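# Hand a hanger from right gripper to left gripper

## Task

The right gripper starts out holding a hanger. Pass it over so that, at the end, the left gripper alone is closed on it and holds it securely, raised in the air, standing upright, over the table, clear of the rail and not touching anything else, with the right gripper no longer on it. The second hanger must still hang on the rail, the rack must still stand upright, and neither the rack nor that second hanger may be held. If the rack tilts beyond a slight amount, the scene fails on the spot.

## Robot and tools

Robot: two arms, left_arm and right_arm, each ending in a two-finger gripper. The names are not sides of an image. Shared scene frame: origin on the table surface midway between the arms, +x pointing out over the table, +z up, and left_arm on the +y side. Each gripper has its own axes: the fingers extend along its +z and open and close along its y. Its reported position is the point between the finger pads, just under 1 cm back from the tips.

execute_actions(actions): actions is a list of up to 15 actions. Each action is a table of up to 15 rows, and each row lasts one control step (1/30 s). If a table has fewer than 15 rows, its final row repeats until 15 steps pass. A row is one flat list of 14 numbers, each in [-1, 1], always covering both arms: left_arm dx, dy, dz, rx, ry, rz, opening, then right_arm in the same order. dx to rz are an offset, in that gripper's own axes, from its measured pose when the action began (for a call's first action, the pose in the latest result). Every row is relative to that same start, not added to the row before. Scale: 1.0 equals 0.6 m of translation or 180 degrees; rx, ry, rz form one rotation vector. Opening is absolute, not an offset: +1 is fully open (0.087 m), -1 fully closed. An empty list just returns the current state and images.

Per step, the commanded pose is clipped to within 70 mm and 16 degrees of the measured pose (70 mm is about 0.117 in offset units), so a big offset may need several actions; after an action the arm goes on only to its last clipped pose. Joint friction can leave a gripper up to about 31 mm short, and very small commands may do nothing.

move(target, speed, blocking): target is one 14-number row laid out as above; offsets are in gripper axes, measured from the pose in the latest result that shows one, and opening is absolute and sent when the move starts. Each gripper travels a straight line toward its goal, turning the shorter way; both paths end together, lasting 0.5 to 10 s (cut off at 10 s). speed is the top path speed in m/s, 0.002 to 0.5, default 0.25; rotation is capped at twice that in rad/s. Paths ignore obstacles and the other arm, and the hand can lag, drift, or overshoot the speed, mostly near full reach. Faster contact hits harder, and aiming further past a contact presses harder. blocking=false returns after 0.5 s while the arm keeps going; until a result shows the move ended, call wait or stop before any other motion. The result adds a move: line with the outcome (done, off_target, moving, held, fault), which limits fired (paced = the sent pose was clipped; held = some steps were blocked, after which the arm may suddenly speed up), and each gripper's distance to its goal.

wait(seconds): 0 to 10; the arms keep their last command and a running move continues. stop(): brakes a running move; it needs some room, more at speed; fingers keep moving. zoom_image(camera, region): camera is one of cam_head_left, cam_head_right, cam_high, cam_low, cam_left_wrist, cam_right_wrist; region is [x0, y0, x1, y1] in that camera's pixels, origin top-left, at most 504 by 504. finished_scene(scene): ends the given scene for good; only call it once the left gripper is holding the hanger stably as required.

Reading results: the state line gives each gripper's end_effector_position (m) and end_effector_quat_wxyz in the scene frame; printed positions may be a little off, especially far out. Hand target lines show where the controller is now driving each gripper. A pose unreachable line means the clearance check altered or blocked that arm's command. Action results list positions at some steps, with HELD plus an arm label where that arm was held back. grip_measured is the finger opening on the command scale; the last Joint positions value is the opening in metres. Readings may be off by about 1 mm. Joint torques are raw drive outputs, nonzero even in free air. Joint ranges (rad), base to hand: waist -2.618 to 3.054, shoulder 0 to 3.142, elbow 0 to 3.142, wrist pitch -1.571 to 1.571, wrist yaw -1.571 to 1.571, wrist roll -2.094 to 2.094. Elbows stop just before fully straight.

Gripping: to hold something, command an opening below grip_measured; roughly 0.02 below gives a secure hold, less a lighter one. Pads give about 20 N each; closing fast can squeeze harder and even pop the fingers open.

Heat: holding loads warms motors. MOTOR HOT appears at 75 °C; at 90 °C that arm halts for 10 s; at 100 °C its motors and gripper go limp and it drops. These appear as OVER-TEMPERATURE FAULT lines. Any FAULT can stop an arm's motion.

Avoid: arms bumping or pushing on each other, tipping the rack, knocking the other hanger, dropping the hanger, slamming or shoving hard, and anything leaving the table. For an arm meant to stay put, send the offset back to its desired pose in the first call of a reply, zeros afterwards, and always its intended opening. Loose objects may occasionally get a small push. Camera calibration (intrinsics, distortion, world-to-camera transforms) is supplied and can help locate the hanger and rail in images.

Each tool is called after "Emit:" as a command line: name --argument value for each argument, lists and objects as JSON in quotes; but a table of rows of numbers goes row by row, as --pt "numbers of a row", without its own name.

## Session

Emit:
execute_actions --actions '[]'

Scene clock: 0.00 s.
left_arm: end_effector_position=(+0.3765, +0.2429, +0.3552) grip_measured=+1.000 end_effector_quat_wxyz=(+0.700, +0.024, +0.713, -0.025) | right_arm: end_effector_position=(+0.3073, +0.0191, +0.4107) grip_measured=-0.848 end_effector_quat_wxyz=(+0.663, -0.148, +0.721, +0.133)
Joint positions: left_arm=[-0.005  1.063  1.051 -0.006 -0.012 -0.002  0.087] | right_arm=[ 0.912  1.373  1.549 -0.272  0.496  0.042  0.007]
Joint velocities: left_arm=[ 0.007  0.007 -0.002 -0.066  0.022 -0.007  0.   ] | right_arm=[-0.007 -0.007 -0.002  0.051  0.037  0.037  0.   ]
Joint torques (N m, as the arm reports them, + toward a larger angle): no reading
Hand target (left_arm): +0.376, +0.243, +0.355; +0.700, +0.024, +0.713, -0.025
Hand target (right_arm): +0.308, +0.019, +0.412; +0.665, -0.147, +0.720, +0.135

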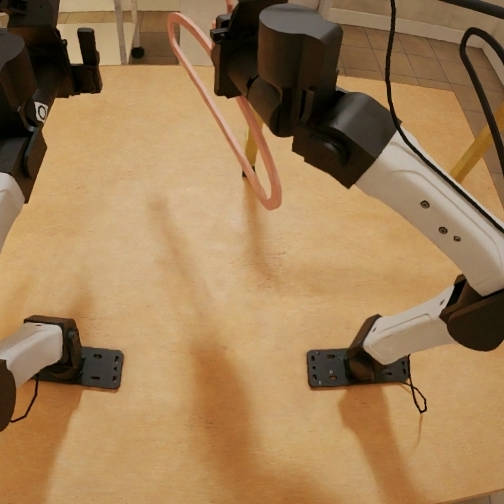

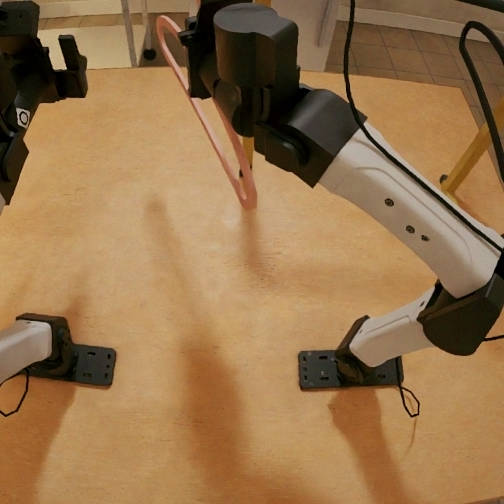

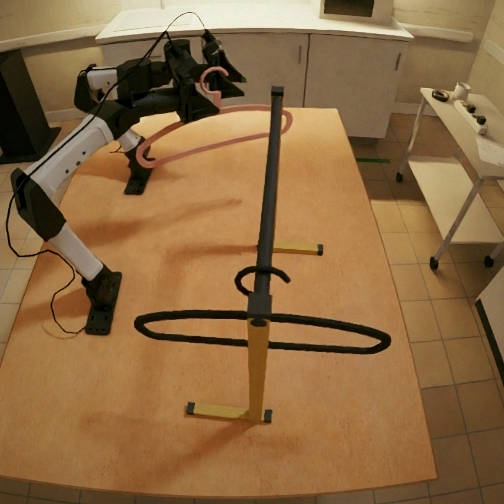

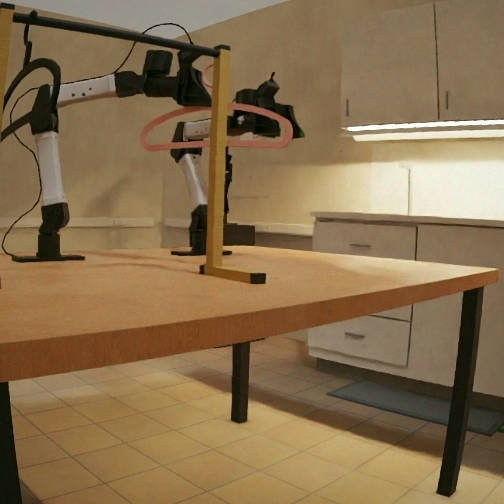

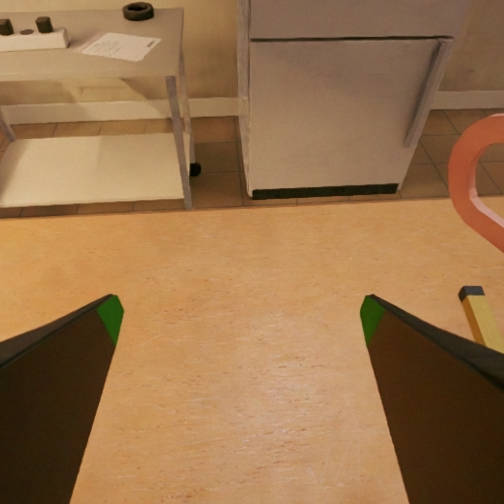

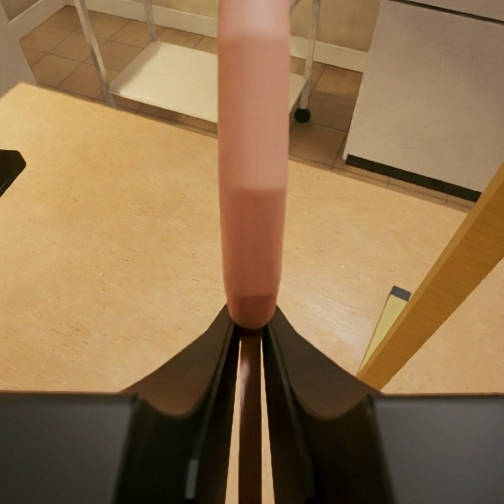

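Emit:
move --target '[0,0,-0.15,0,0,0,1, 0,0,-0.1,-0.167,0,0,-0.88]' --speed 0.15

Scene clock: 23.87 s.
left_arm: end_effector_position=(+0.2900, +0.2500, +0.3680) grip_measured=+1.000 end_effector_quat_wxyz=(+0.708, +0.024, +0.705, -0.025) | right_arm: end_effector_position=(+0.2567, +0.0006, +0.4121) grip_measured=-0.848 end_effector_quat_wxyz=(+0.599, -0.313, +0.668, +0.312)
Joint positions: left_arm=[-0.005  0.744  0.982 -0.233 -0.012 -0.002  0.087] | right_arm=[ 0.634  1.174  1.425 -0.343 -0.296  0.016  0.007]
Joint velocities: left_arm=[-0.007 -0.007 -0.012 -0.007  0.007 -0.007  0.   ] | right_arm=[ 0.007 -0.002  0.007 -0.037 -0.051 -0.007 -0.001]
Joint torques (N m, as the arm reports them, + toward a larger angle): left_arm=[ 0.11 -1.73  4.38  2.26 -0.02  0.02] | right_arm=[-0.16 -5.63  5.47  2.47 -0.08 -0.16]
Hand target (left_arm): +0.287, +0.250, +0.357; +0.700, +0.024, +0.713, -0.025
Hand target (right_arm): +0.251, -0.003, +0.416; +0.605, -0.316, +0.660, +0.315
Off the commanded pose (left_arm): 0.012 m, 1 deg.
Off the commanded pose (right_arm): 0.008 m, 1 deg.
move: off_target (left_arm)
camera_calibration (this result's frames):
cam_left_wrist: T_world_to_cam=[[-0.0789737, -0.996799, -0.0124838, 0.270872], [-0.75124, 0.0677412, -0.656544, 0.467111], [0.655288, -0.0424713, -0.754184, 0.235023], [0, 0, 0, 1]] pos_world=[0.218297, 0.248344, 0.487311]
cam_right_wrist: T_world_to_cam=[[0.798121, -0.601907, -0.0266585, -0.197571], [-0.509709, -0.650954, -0.562544, 0.380513], [0.321246, 0.462567, -0.826337, 0.392806], [0, 0, 0, 1]] pos_world=[0.22545, -0.0529221, 0.533379]

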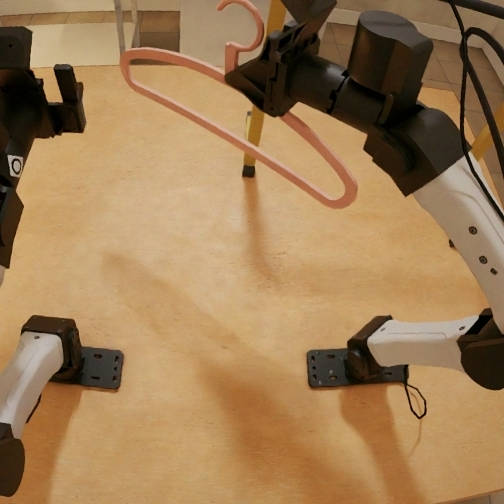

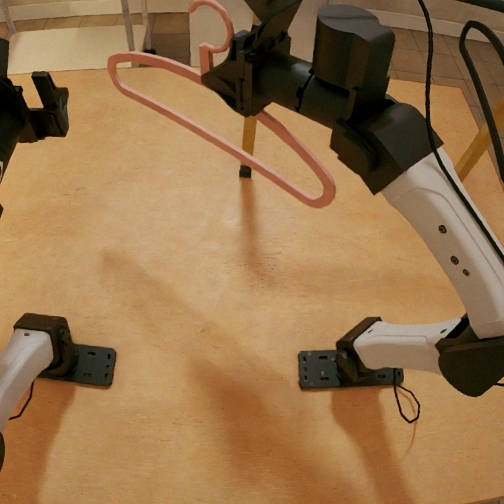

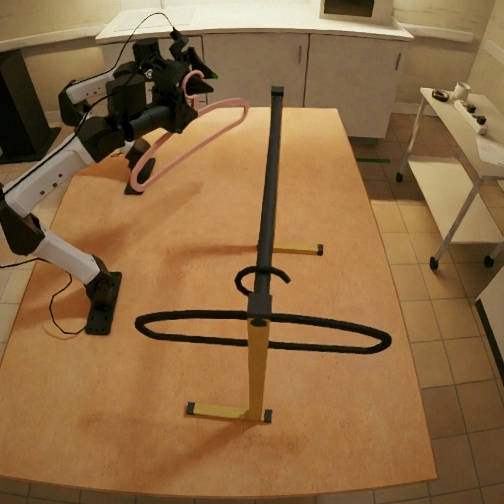

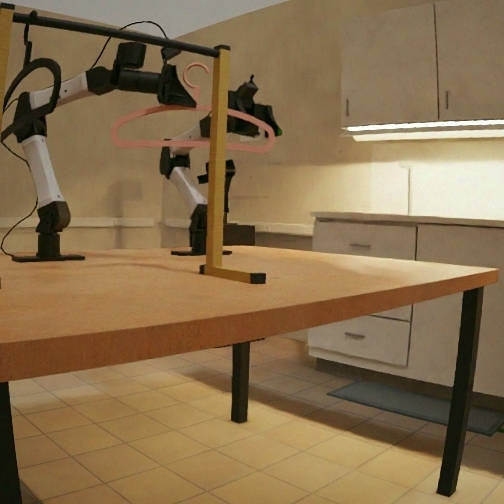

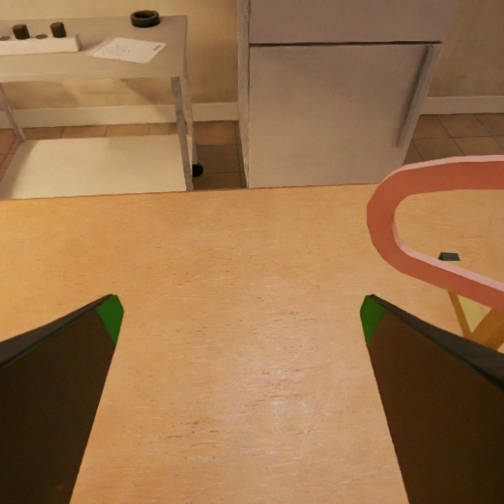

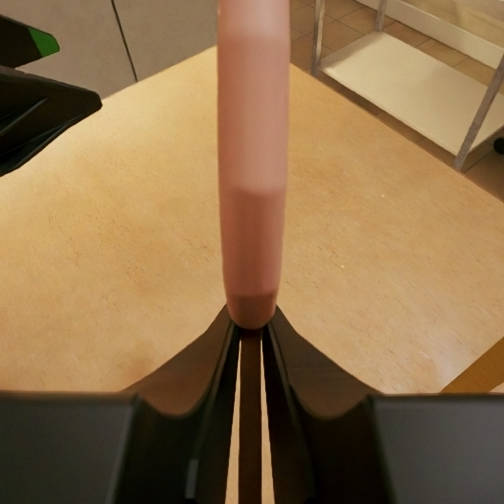

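Emit:
move --target '[-0.17,-0.297,0.037,-0.225,0.462,-0.225,1, 0,0,0,0,0,0,-0.88]' --speed 0.15

Scene clock: 42.83 s.
left_arm: end_effector_position=(+0.2929, +0.0696, +0.4784) grip_measured=+1.000 end_effector_quat_wxyz=(+0.279, -0.380, +0.783, -0.406) | right_arm: end_effector_position=(+0.2558, +0.0005, +0.4100) grip_measured=-0.848 end_effector_quat_wxyz=(+0.595, -0.314, +0.671, +0.312)
Joint positions: left_arm=[-0.376  1.785  2.81  -1.566  0.054 -1.389  0.087] | right_arm=[ 0.634  1.174  1.425 -0.353 -0.299  0.016  0.007]
Joint velocities: left_arm=[ 0.007 -0.002  0.002  0.007 -0.051  0.051  0.   ] | right_arm=[-0.012 -0.007 -0.002  0.022  0.066 -0.081 -0.001]
Joint torques (N m, as the arm reports them, + toward a larger angle): left_arm=[ 0.8  -4.91  1.52  2.18 -0.01  0.04] | right_arm=[ 0.38 -3.77  6.58  2.46  0.08 -0.11]
Hand target (left_arm): +0.297, +0.069, +0.468; +0.264, -0.389, +0.789, -0.396
Hand target (right_arm): +0.257, +0.001, +0.412; +0.599, -0.313, +0.668, +0.312
Off the commanded pose (left_arm): 0.010 m, 59 deg; orientation clipped at the last step of the last action.
Off the commanded pose (right_arm): 0.002 m, 1 deg.
joint sent to its limit (left arm) — the command would take joint 4 (wrist pitch) past its lower limit, so that joint was sent only as far as its limit.
move: off_target (left_arm); limits=paced
camera_calibration (this result's frames):
cam_left_wrist: T_world_to_cam=[[0.353239, -0.388517, 0.851045, -0.489412], [-0.933298, -0.209191, 0.29188, 0.172906], [0.0646301, -0.897382, -0.436496, 0.389205], [0, 0, 0, 1]] pos_world=[0.309098, 0.195291, 0.53593]
cam_right_wrist: T_world_to_cam=[[0.799505, -0.599928, -0.0296547, -0.196109], [-0.51222, -0.65517, -0.555322, 0.37651], [0.313724, 0.459172, -0.831107, 0.395214], [0, 0, 0, 1]] pos_world=[0.225658, -0.0524444, 0.531733]

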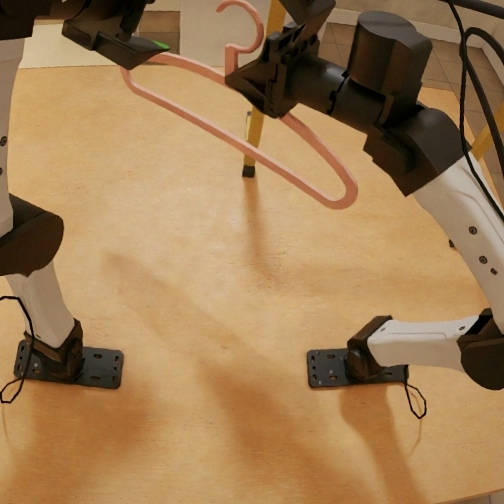

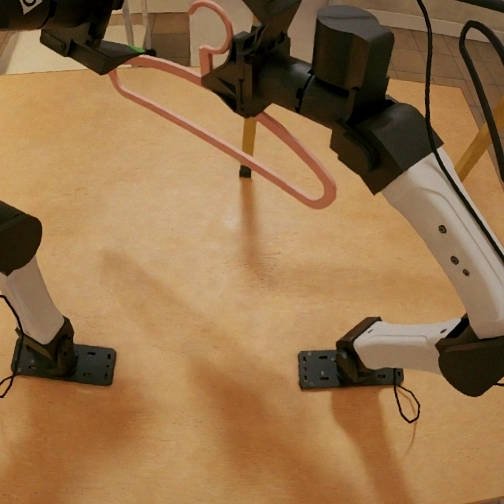

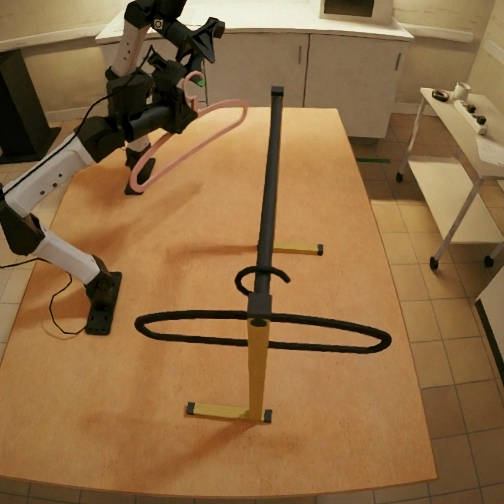

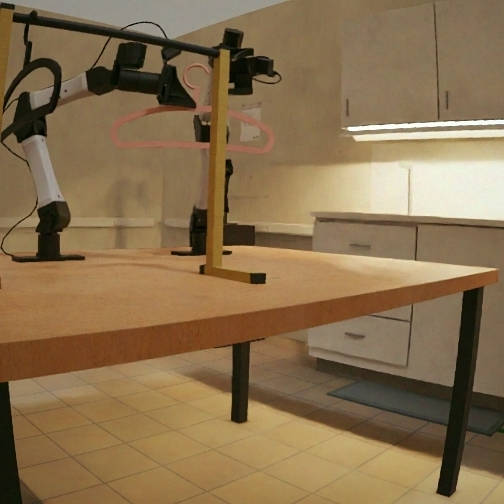

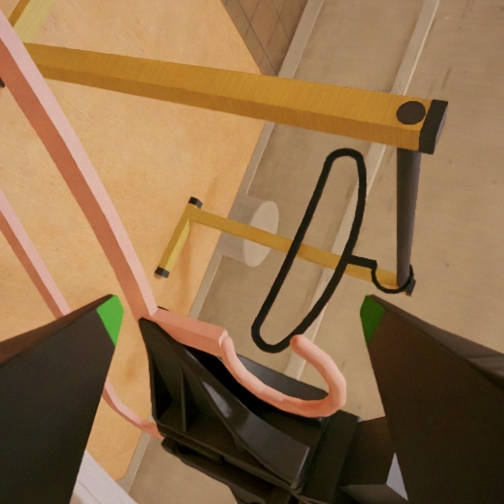

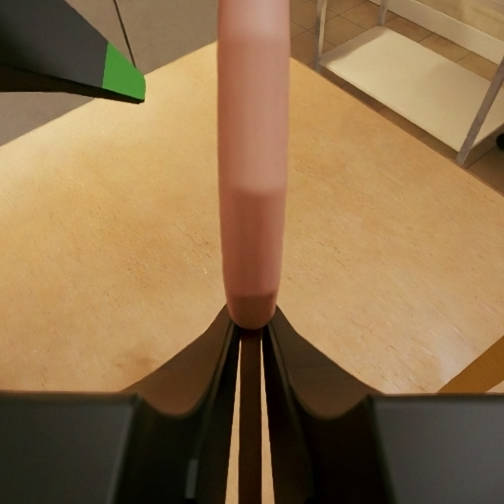

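Emit:
move --target '[0,0,0,0,0,0,1, 0.333,0,0,0,0,0,-0.88]' --speed 0.15

Emit:
move --target '[0.022,0.27,0.192,-0.324,0.049,0,1, 0,0,0,0,0,0,-0.88]' --speed 0.15

Scene clock: 64.33 s.
left_arm: end_effector_position=(+0.2923, +0.0688, +0.4786) grip_measured=+1.000 end_effector_quat_wxyz=(+0.276, -0.380, +0.783, -0.408) | right_arm: end_effector_position=(+0.2340, -0.0093, +0.2028) grip_measured=-0.848 end_effector_quat_wxyz=(+0.580, -0.318, +0.682, +0.311)
Joint positions: left_arm=[-0.375  1.785  2.81  -1.566  0.062 -1.39   0.087] | right_arm=[ 0.654  0.985  0.522  0.324 -0.284  0.016  0.007]
Joint velocities: left_arm=[-0.012  0.002  0.007 -0.051 -0.022 -0.007  0.   ] | right_arm=[ 0.012 -0.017 -0.002 -0.007 -0.066 -0.007  0.   ]
Joint torques (N m, as the arm reports them, + toward a larger angle): left_arm=[ 0.03 -5.57  2.8   2.31 -0.09  0.08] | right_arm=[ 0.97 -4.35  6.56  2.66  0.16 -0.08]
Hand target (left_arm): +0.293, +0.069, +0.478; +0.279, -0.380, +0.783, -0.406
Hand target (right_arm): +0.233, -0.009, +0.211; +0.595, -0.314, +0.671, +0.313
Off the commanded pose (left_arm): 0.001 m, 0 deg.
Off the commanded pose (right_arm): 0.009 m, 2 deg.
move: done
camera_calibration (this result's frames):
cam_left_wrist: T_world_to_cam=[[0.35347, -0.386172, 0.852015, -0.490382], [-0.933554, -0.203516, 0.295055, 0.170266], [0.0594565, -0.899696, -0.432449, 0.388445], [0, 0, 0, 1]] pos_world=[0.309192, 0.194763, 0.535558]
cam_right_wrist: T_world_to_cam=[[0.801987, -0.596068, -0.0389763, -0.189351], [-0.524106, -0.670858, -0.524655, 0.240315], [0.286583, 0.441194, -0.850422, 0.244492], [0, 0, 0, 1]] pos_world=[0.20774, -0.0595173, 0.326624]

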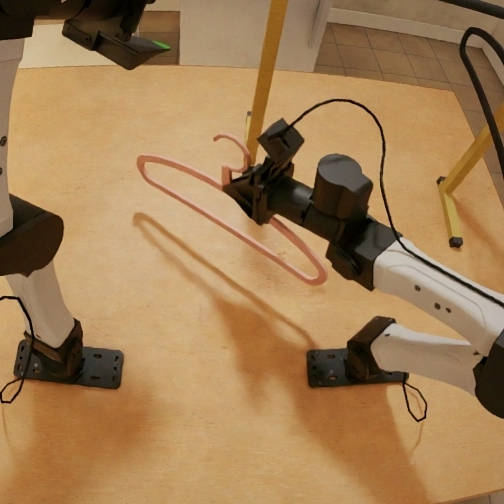

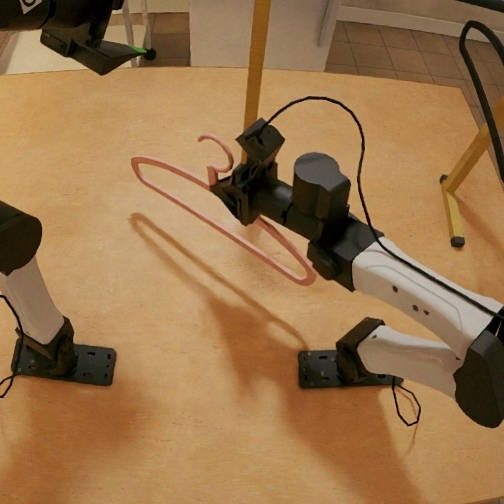

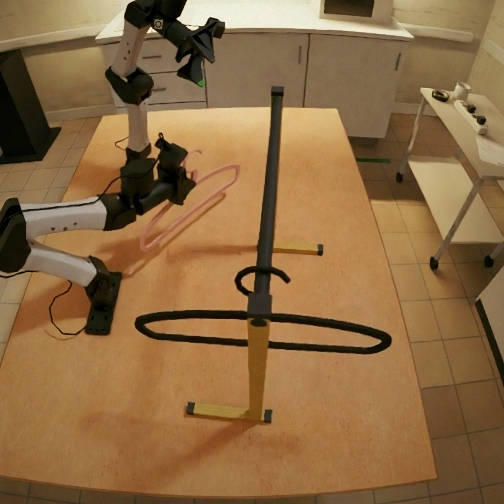

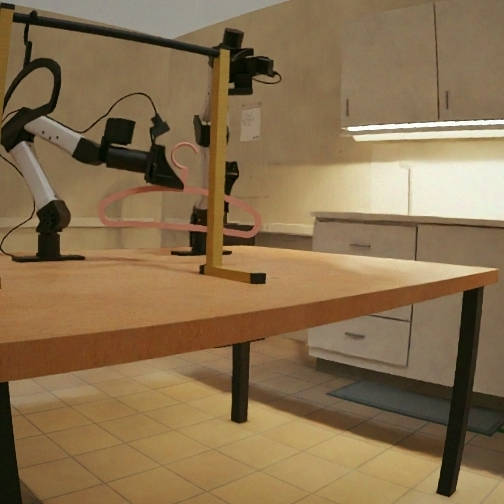

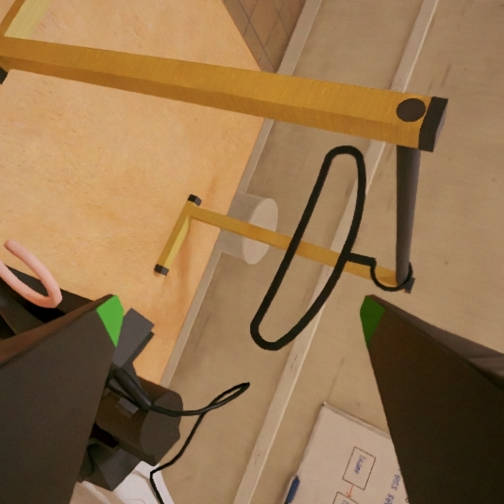

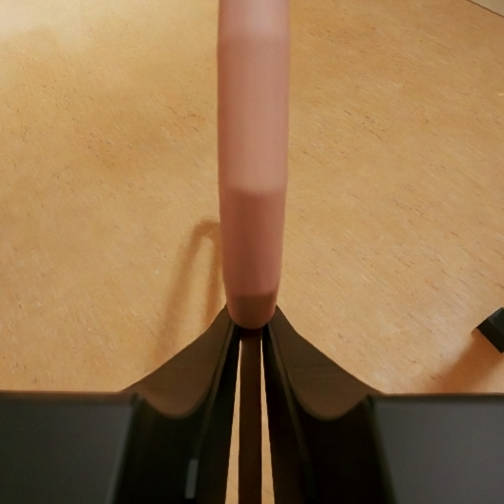

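Scene clock: 68.10 s.
left_arm: end_effector_position=(+0.3089, +0.0644, +0.2949) grip_measured=+1.000 end_effector_quat_wxyz=(+0.104, -0.433, +0.877, -0.182) | right_arm: end_effector_position=(+0.2335, -0.0097, +0.2007) grip_measured=-0.848 end_effector_quat_wxyz=(+0.577, -0.319, +0.685, +0.310)
Joint positions: left_arm=[-0.367  1.812  2.228 -1.568  0.062 -1.374  0.087] | right_arm=[ 0.654  0.985  0.522  0.315 -0.284  0.016  0.007]
Joint velocities: left_arm=[-0.012 -0.017  0.007 -0.007 -0.007  0.081  0.   ] | right_arm=[-0.007  0.012  0.032 -0.051 -0.037 -0.066 -0.   ]
Joint torques (N m, as the arm reports them, + toward a larger angle): left_arm=[ 0.94 -6.8   3.57  1.3  -0.08  0.1 ] | right_arm=[ 0.39 -2.92  7.23  2.46  0.05 -0.12]
Hand target (left_arm): +0.310, +0.069, +0.281; +0.092, -0.437, +0.880, -0.160
Hand target (right_arm): +0.234, -0.009, +0.203; +0.580, -0.318, +0.682, +0.311
Off the commanded pose (left_arm): 0.016 m, 24 deg; orientation clipped at the last step of the last action.
Off the commanded pose (right_arm): 0.002 m, 1 deg.
joint sent to its limit (left arm) — the command would take joint 4 (wrist pitch) past its lower limit, so that joint was sent only as far as its limit.
move: off_target (left_arm); limits=paced
camera_calibration (this result's frames):
cam_left_wrist: T_world_to_cam=[[0.709056, -0.56806, 0.417788, -0.311458], [-0.66339, -0.336508, 0.668338, 0.0540896], [-0.239067, -0.751046, -0.615448, 0.440643], [0, 0, 0, 1]] pos_world=[0.362067, 0.172218, 0.365166]
cam_right_wrist: T_world_to_cam=[[0.801691, -0.596289, -0.0415962, -0.188643], [-0.527928, -0.673709, -0.517115, 0.237973], [0.280326, 0.436526, -0.854905, 0.24533], [0, 0, 0, 1]] pos_world=[0.208093, -0.059254, 0.324947]

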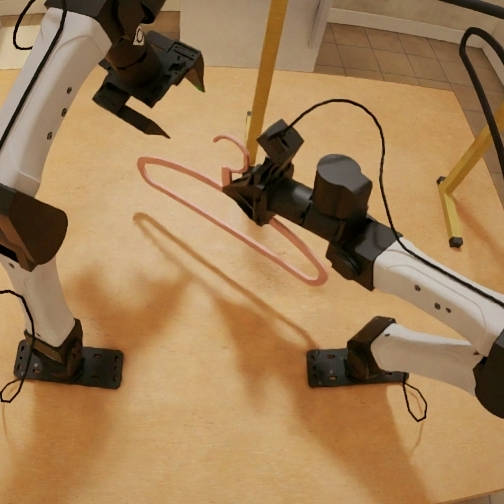

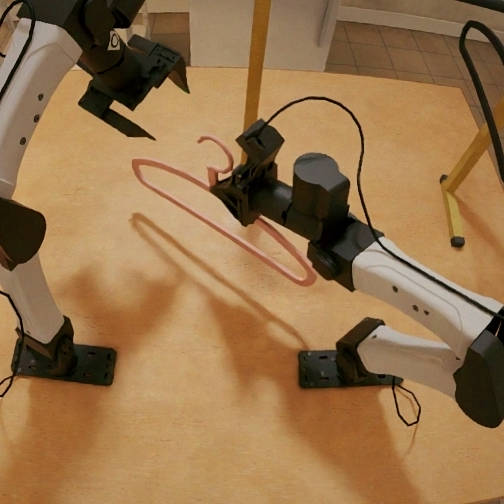

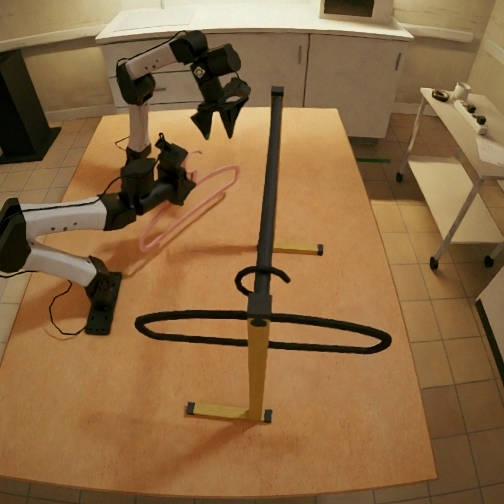

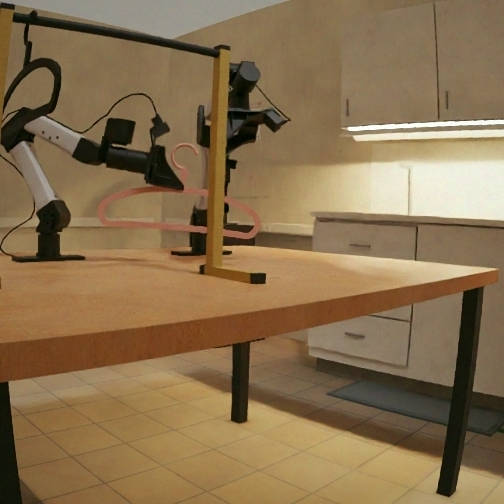

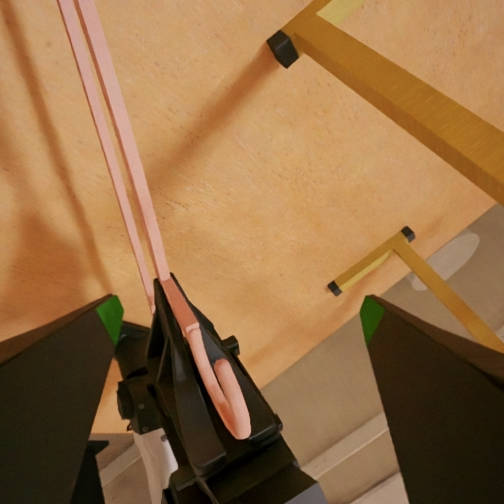

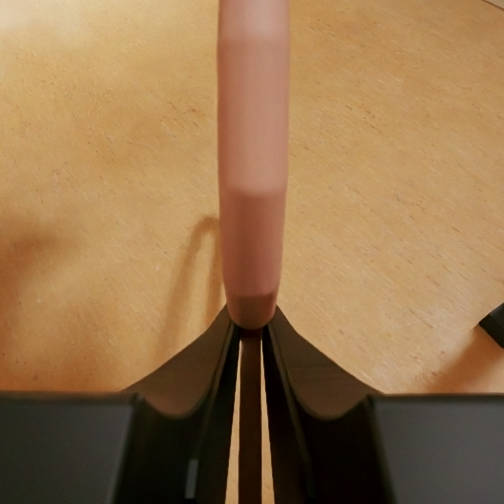

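Emit:
move --target '[0.011,0.077,0.112,-0.134,0.009,0,1, 0,0,0,0,0,0,-0.88]' --speed 0.1

Scene clock: 78.97 s.
left_arm: end_effector_position=(+0.2979, +0.0688, +0.2281) grip_measured=+1.000 end_effector_quat_wxyz=(+0.048, -0.443, +0.891, -0.087) | right_arm: end_effector_position=(+0.2329, -0.0101, +0.1986) grip_measured=-0.848 end_effector_quat_wxyz=(+0.574, -0.319, +0.688, +0.309)
Joint positions: left_arm=[-0.384  1.859  2.054 -1.568  0.029 -1.386  0.087] | right_arm=[ 0.654  0.985  0.522  0.306 -0.284  0.016  0.007]
Joint velocities: left_arm=[-0.017 -0.007 -0.017  0.022 -0.022  0.007  0.   ] | right_arm=[-0.002 -0.007  0.002 -0.051 -0.081 -0.051 -0.   ]
Joint torques (N m, as the arm reports them, + toward a larger angle): left_arm=[-0.73 -7.53  3.83  0.83 -0.17 -0.03] | right_arm=[ 0.39 -2.92  7.24  2.47  0.05 -0.12]
Hand target (left_arm): +0.294, +0.069, +0.215; +0.036, -0.444, +0.893, -0.065
Hand target (right_arm): +0.233, -0.010, +0.201; +0.577, -0.319, +0.685, +0.310
Off the commanded pose (left_arm): 0.014 m, 11 deg.
Off the commanded pose (right_arm): 0.002 m, 1 deg.
joint sent to its limit (left arm) — the command would take joint 4 (wrist pitch) past its lower limit, so that joint was sent only as far as its limit.
move: off_target (left_arm)
camera_calibration (this result's frames):
cam_left_wrist: T_world_to_cam=[[0.770132, -0.603148, 0.207627, -0.2411], [-0.530467, -0.424802, 0.733586, 0.0445303], [-0.35426, -0.675097, -0.647104, 0.436523], [0, 0, 0, 1]] pos_world=[0.363943, 0.168193, 0.299867]
cam_right_wrist: T_world_to_cam=[[0.80139, -0.596514, -0.0441037, -0.187966], [-0.531539, -0.676404, -0.509847, 0.23572], [0.274299, 0.43203, -0.859134, 0.246113], [0, 0, 0, 1]] pos_world=[0.20842, -0.0590103, 0.323335]

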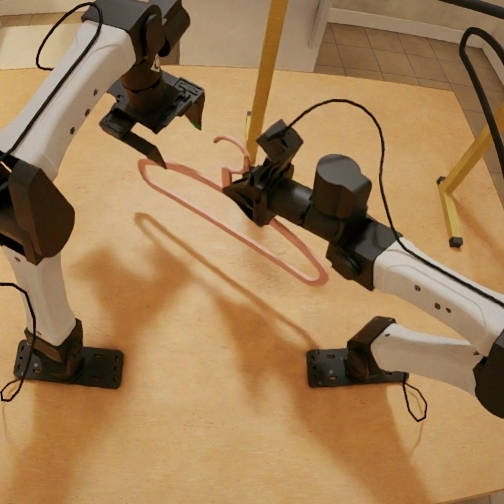

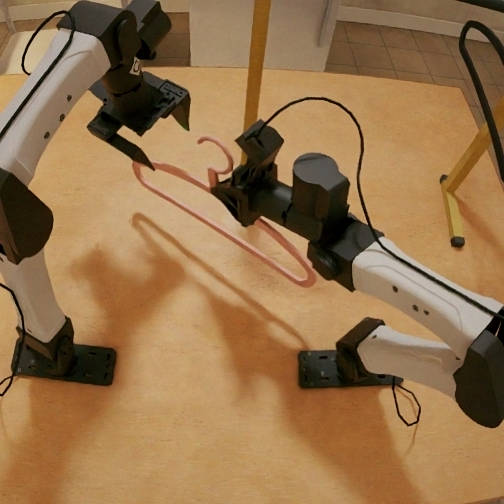

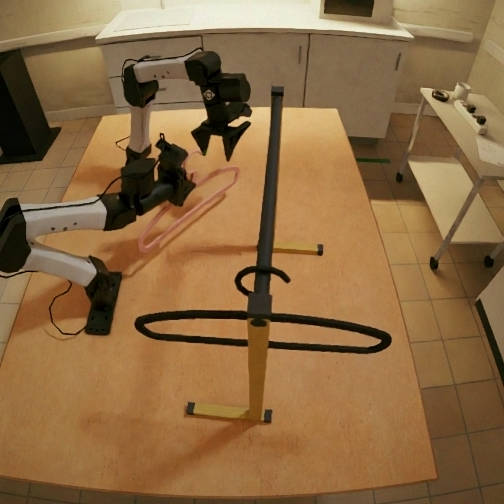

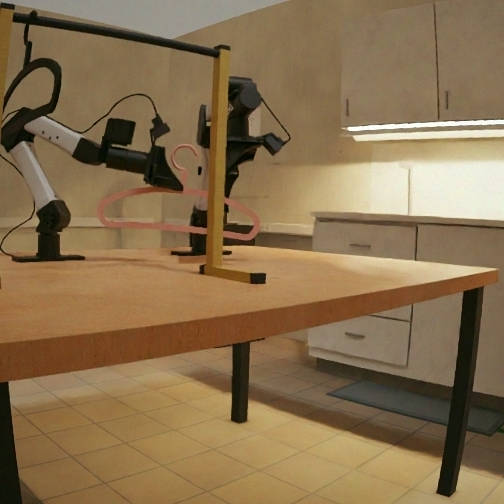

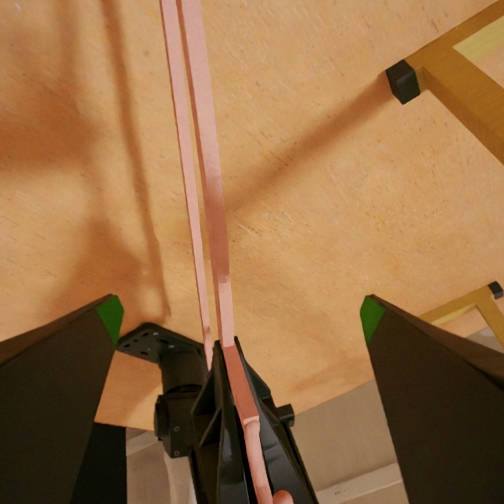

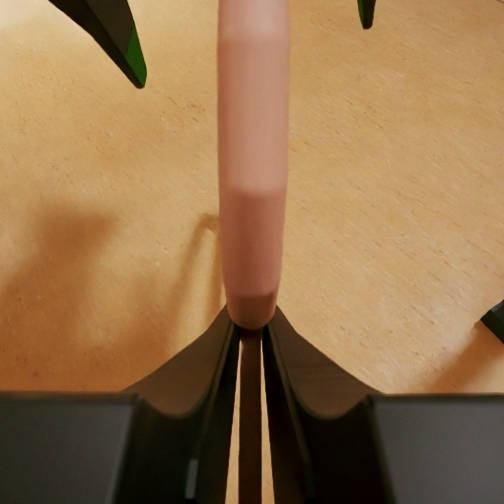

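Emit:
move --target '[0,0.025,0.125,-0.06,0,0,1, 0,0,0,0,0,0,-0.88]' --speed 0.08

Scene clock: 84.07 s.
left_arm: end_effector_position=(+0.2998, +0.0694, +0.1639) grip_measured=+1.000 end_effector_quat_wxyz=(+0.012, -0.444, +0.896, -0.017) | right_arm: end_effector_position=(+0.2324, -0.0105, +0.1967) grip_measured=-0.848 end_effector_quat_wxyz=(+0.571, -0.319, +0.691, +0.309)
Joint positions: left_arm=[-0.394  1.95   1.928 -1.508  0.002 -1.392  0.087] | right_arm=[ 0.654  0.985  0.522  0.298 -0.284  0.016  0.007]
Joint velocities: left_arm=[ 0.002 -0.027 -0.012  0.007 -0.007 -0.081  0.   ] | right_arm=[ 0.002 -0.007 -0.002  0.022 -0.007  0.022  0.001]
Joint torques (N m, as the arm reports them, + toward a larger angle): left_arm=[-0.67 -8.64  3.95  0.63 -0.14 -0.05] | right_arm=[ 0.39 -2.93  7.24  2.46  0.05 -0.12]
Hand target (left_arm): +0.298, +0.068, +0.152; +0.007, -0.444, +0.896, -0.003
Hand target (right_arm): +0.233, -0.010, +0.199; +0.574, -0.319, +0.688, +0.309
Off the commanded pose (left_arm): 0.012 m, 2 deg.
Off the commanded pose (right_arm): 0.002 m, 0 deg.
move: off_target (left_arm)
camera_calibration (this result's frames):
cam_left_wrist: T_world_to_cam=[[0.786581, -0.615445, 0.0501693, -0.207134], [-0.434997, -0.494621, 0.752415, 0.0660322], [-0.438255, -0.613659, -0.656777, 0.418491], [0, 0, 0, 1]] pos_world=[0.375058, 0.161992, 0.235563]
cam_right_wrist: T_world_to_cam=[[0.801085, -0.596741, -0.046499, -0.187321], [-0.534945, -0.678945, -0.502859, 0.233558], [0.268507, 0.427708, -0.863117, 0.246842], [0, 0, 0, 1]] pos_world=[0.208722, -0.0587851, 0.32179]

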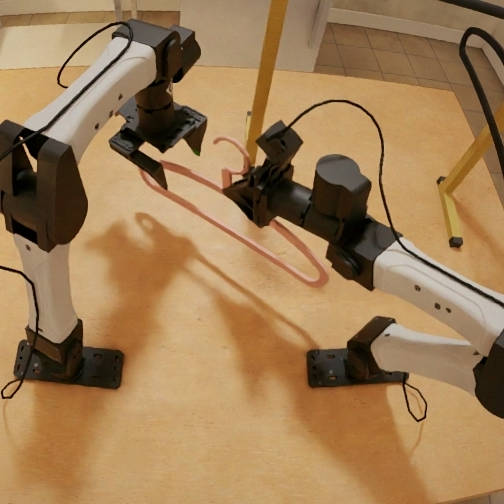

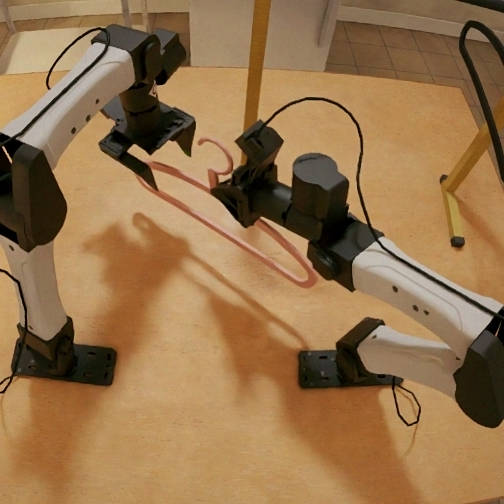

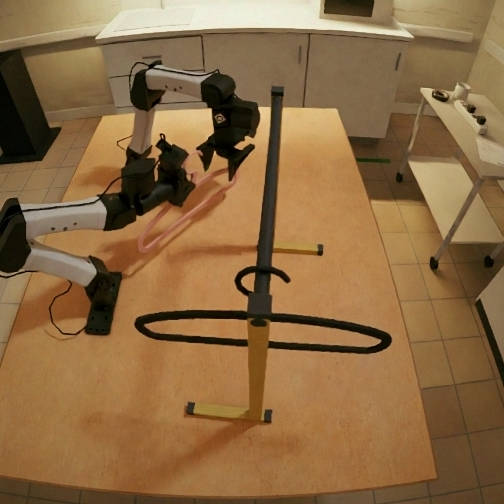

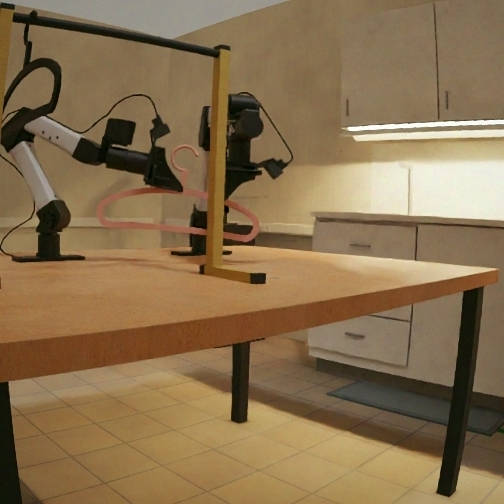

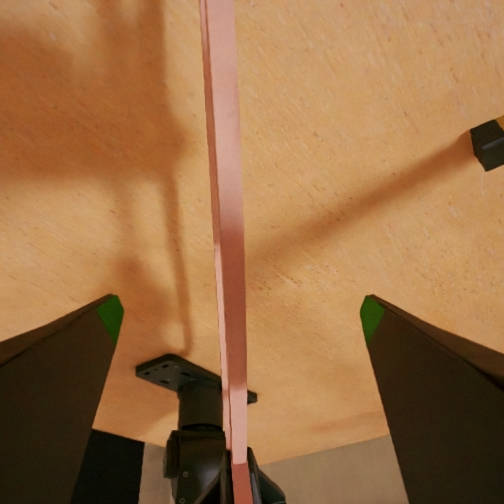

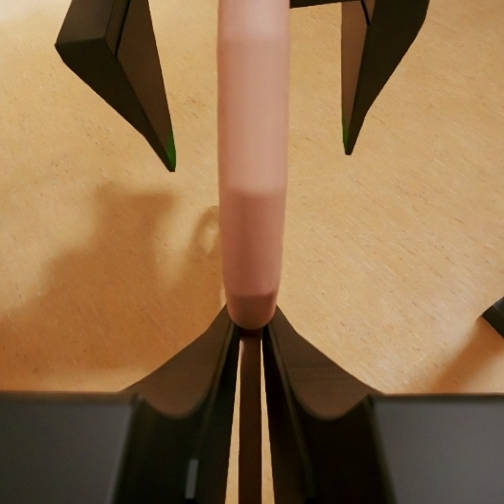

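Emit:
move --target '[0,0,0.035,0,0,0,-0.6, 0,0,0,0,0,0,-0.88]' --speed 0.05

Emit:
move --target '[0,0,0,0,0,0,-0.88, 0,0,0,0,0,0,-0.88]'

Scene clock: 91.90 s.
left_arm: end_effector_position=(+0.3021, +0.0684, +0.1451) grip_measured=-0.600 end_effector_quat_wxyz=(+0.011, -0.445, +0.896, -0.015) | right_arm: end_effector_position=(+0.2318, -0.0109, +0.1947) grip_measured=-0.848 end_effector_quat_wxyz=(+0.568, -0.320, +0.693, +0.308)
Joint positions: left_arm=[-0.394  1.95   1.852 -1.436  0.001 -1.392  0.018] | right_arm=[ 0.654  0.985  0.522  0.289 -0.284  0.016  0.007]
Joint velocities: left_arm=[-0.007  0.012 -0.007 -0.051 -0.007 -0.037 -0.   ] | right_arm=[-0.002  0.002 -0.007  0.007  0.022  0.037 -0.   ]
Joint torques (N m, as the arm reports them, + toward a larger angle): left_arm=[  0.08 -10.83   3.85   0.72  -0.05   0.01] | right_arm=[ 0.4  -2.9   7.23  2.46  0.04 -0.12]
Hand target (left_arm): +0.300, +0.069, +0.143; +0.012, -0.444, +0.896, -0.017
Hand target (right_arm): +0.232, -0.011, +0.197; +0.571, -0.319, +0.691, +0.309
Off the commanded pose (left_arm): 0.003 m, 0 deg.
Off the commanded pose (right_arm): 0.002 m, 0 deg.
move: done
camera_calibration (this result's frames):
cam_left_wrist: T_world_to_cam=[[0.786731, -0.61553, 0.0466576, -0.208211], [-0.432939, -0.496317, 0.752485, 0.0801498], [-0.44002, -0.612203, -0.656955, 0.407006], [0, 0, 0, 1]] pos_world=[0.377597, 0.16079, 0.216788]
cam_right_wrist: T_world_to_cam=[[0.800765, -0.596981, -0.048891, -0.186677], [-0.538304, -0.681451, -0.495836, 0.231389], [0.262688, 0.423366, -0.867039, 0.247553], [0, 0, 0, 1]] pos_world=[0.209013, -0.0585677, 0.320242]

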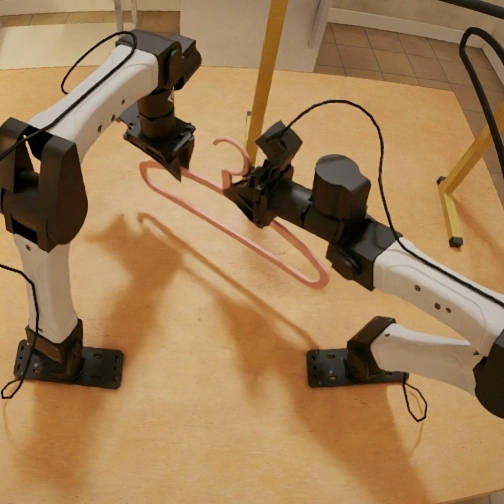

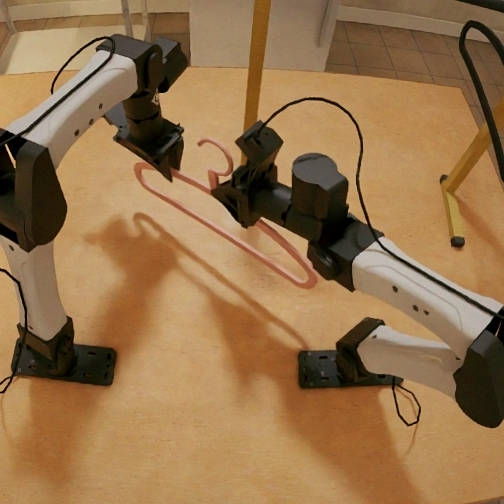

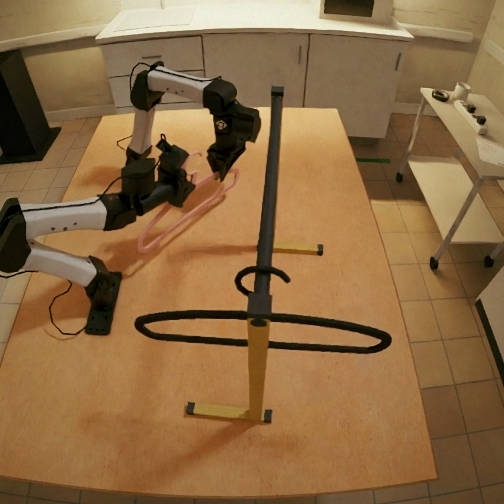

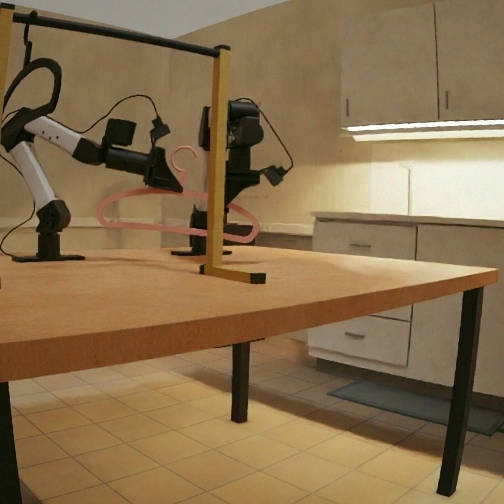

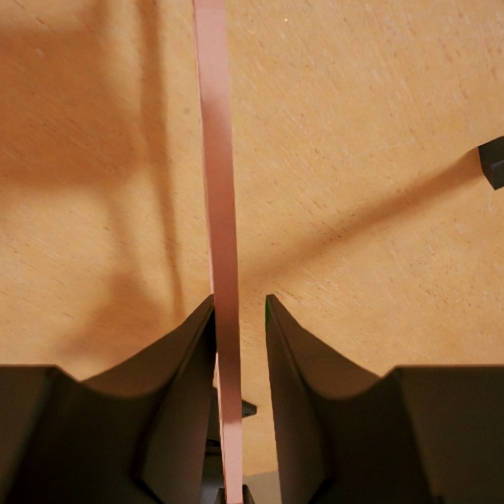

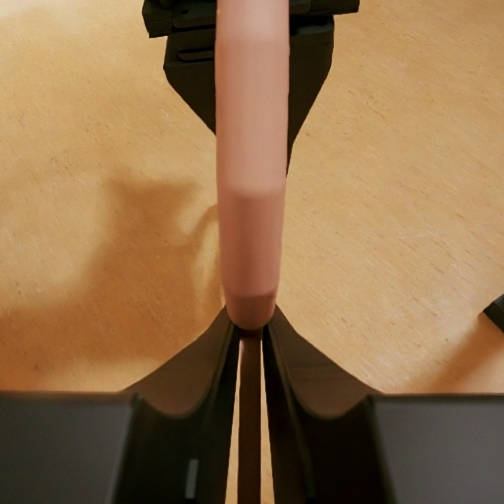

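Scene clock: 92.40 s.
left_arm: end_effector_position=(+0.2998, +0.0698, +0.1450) grip_measured=-0.855 end_effector_quat_wxyz=(+0.008, -0.443, +0.896, -0.011) | right_arm: end_effector_position=(+0.2334, -0.0122, +0.1945) grip_measured=-0.848 end_effector_quat_wxyz=(+0.570, -0.321, +0.693, +0.302)
Joint positions: left_arm=[-0.394  1.95   1.852 -1.446 -0.001 -1.389  0.006] | right_arm=[ 0.653  0.985  0.522  0.289 -0.276  0.004  0.007]
Joint velocities: left_arm=[-0.002  0.007 -0.002 -0.022  0.007 -0.022 -0.   ] | right_arm=[-0.012 -0.007 -0.002 -0.007 -0.007 -0.022 -0.001]
Joint torques (N m, as the arm reports them, + toward a larger angle): left_arm=[ 0.14 -9.89  5.57  0.63 -0.06 -0.02] | right_arm=[ 0.43 -2.9   7.27  2.37 -0.02  0.  ]
Hand target (left_arm): +0.302, +0.068, +0.145; +0.011, -0.445, +0.896, -0.015
Hand target (right_arm): +0.232, -0.011, +0.195; +0.568, -0.320, +0.693, +0.308
Off the commanded pose (left_arm): 0.003 m, 1 deg.
Off the commanded pose (right_arm): 0.002 m, 1 deg.
move: done
camera_calibration (this result's frames):
cam_left_wrist: T_world_to_cam=[[0.784994, -0.618442, 0.0362452, -0.203261], [-0.428271, -0.499474, 0.753067, 0.0786933], [-0.447624, -0.606676, -0.656945, 0.408758], [0, 0, 0, 1]] pos_world=[0.376231, 0.161584, 0.216637]
cam_right_wrist: T_world_to_cam=[[0.797343, -0.602422, -0.0365005, -0.190361], [-0.538069, -0.682169, -0.495104, 0.231007], [0.273362, 0.414408, -0.868066, 0.245052], [0, 0, 0, 1]] pos_world=[0.209093, -0.0586437, 0.320146]

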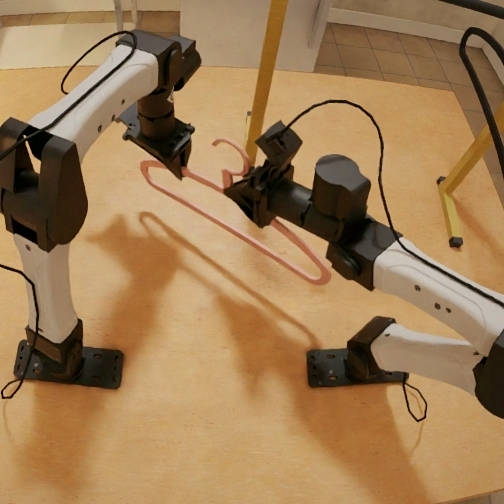

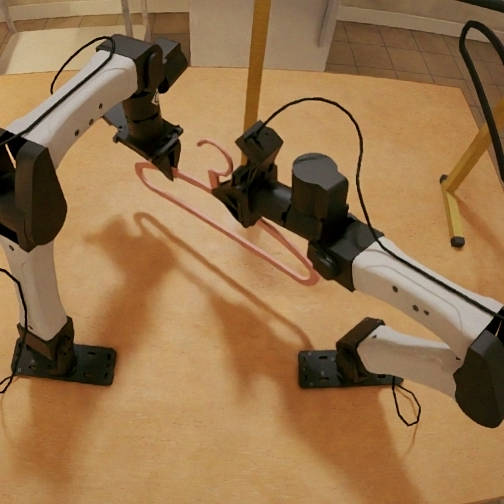

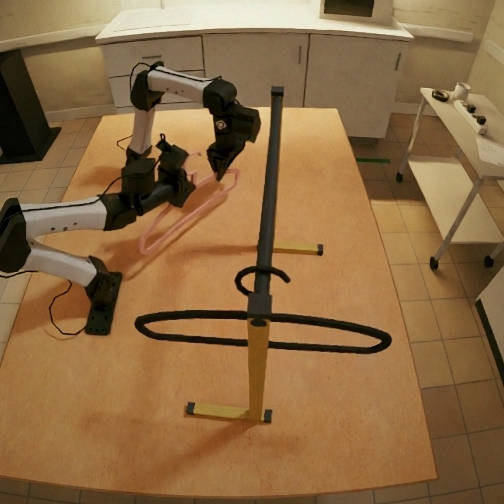

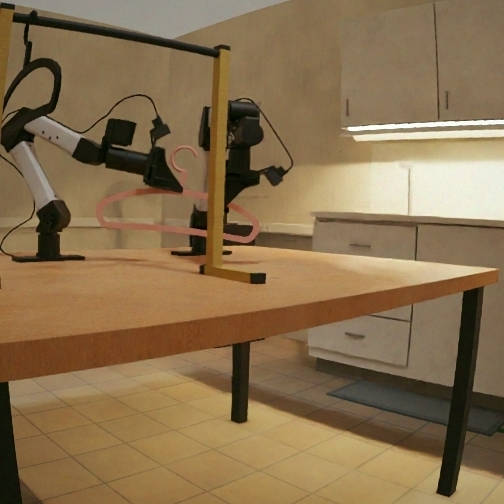

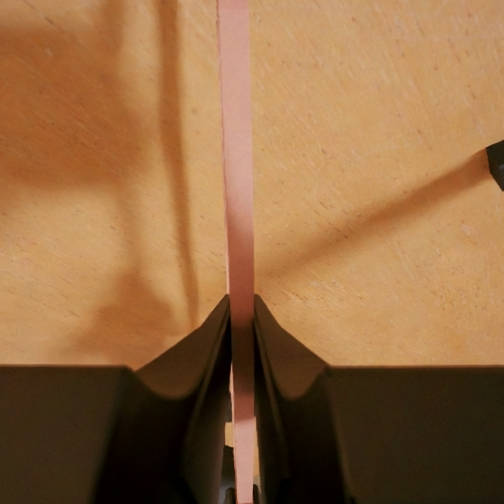

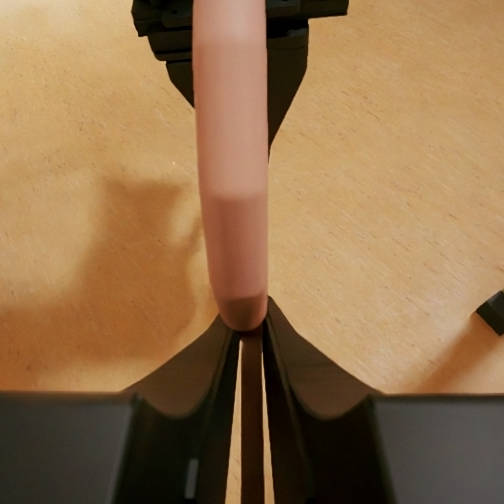

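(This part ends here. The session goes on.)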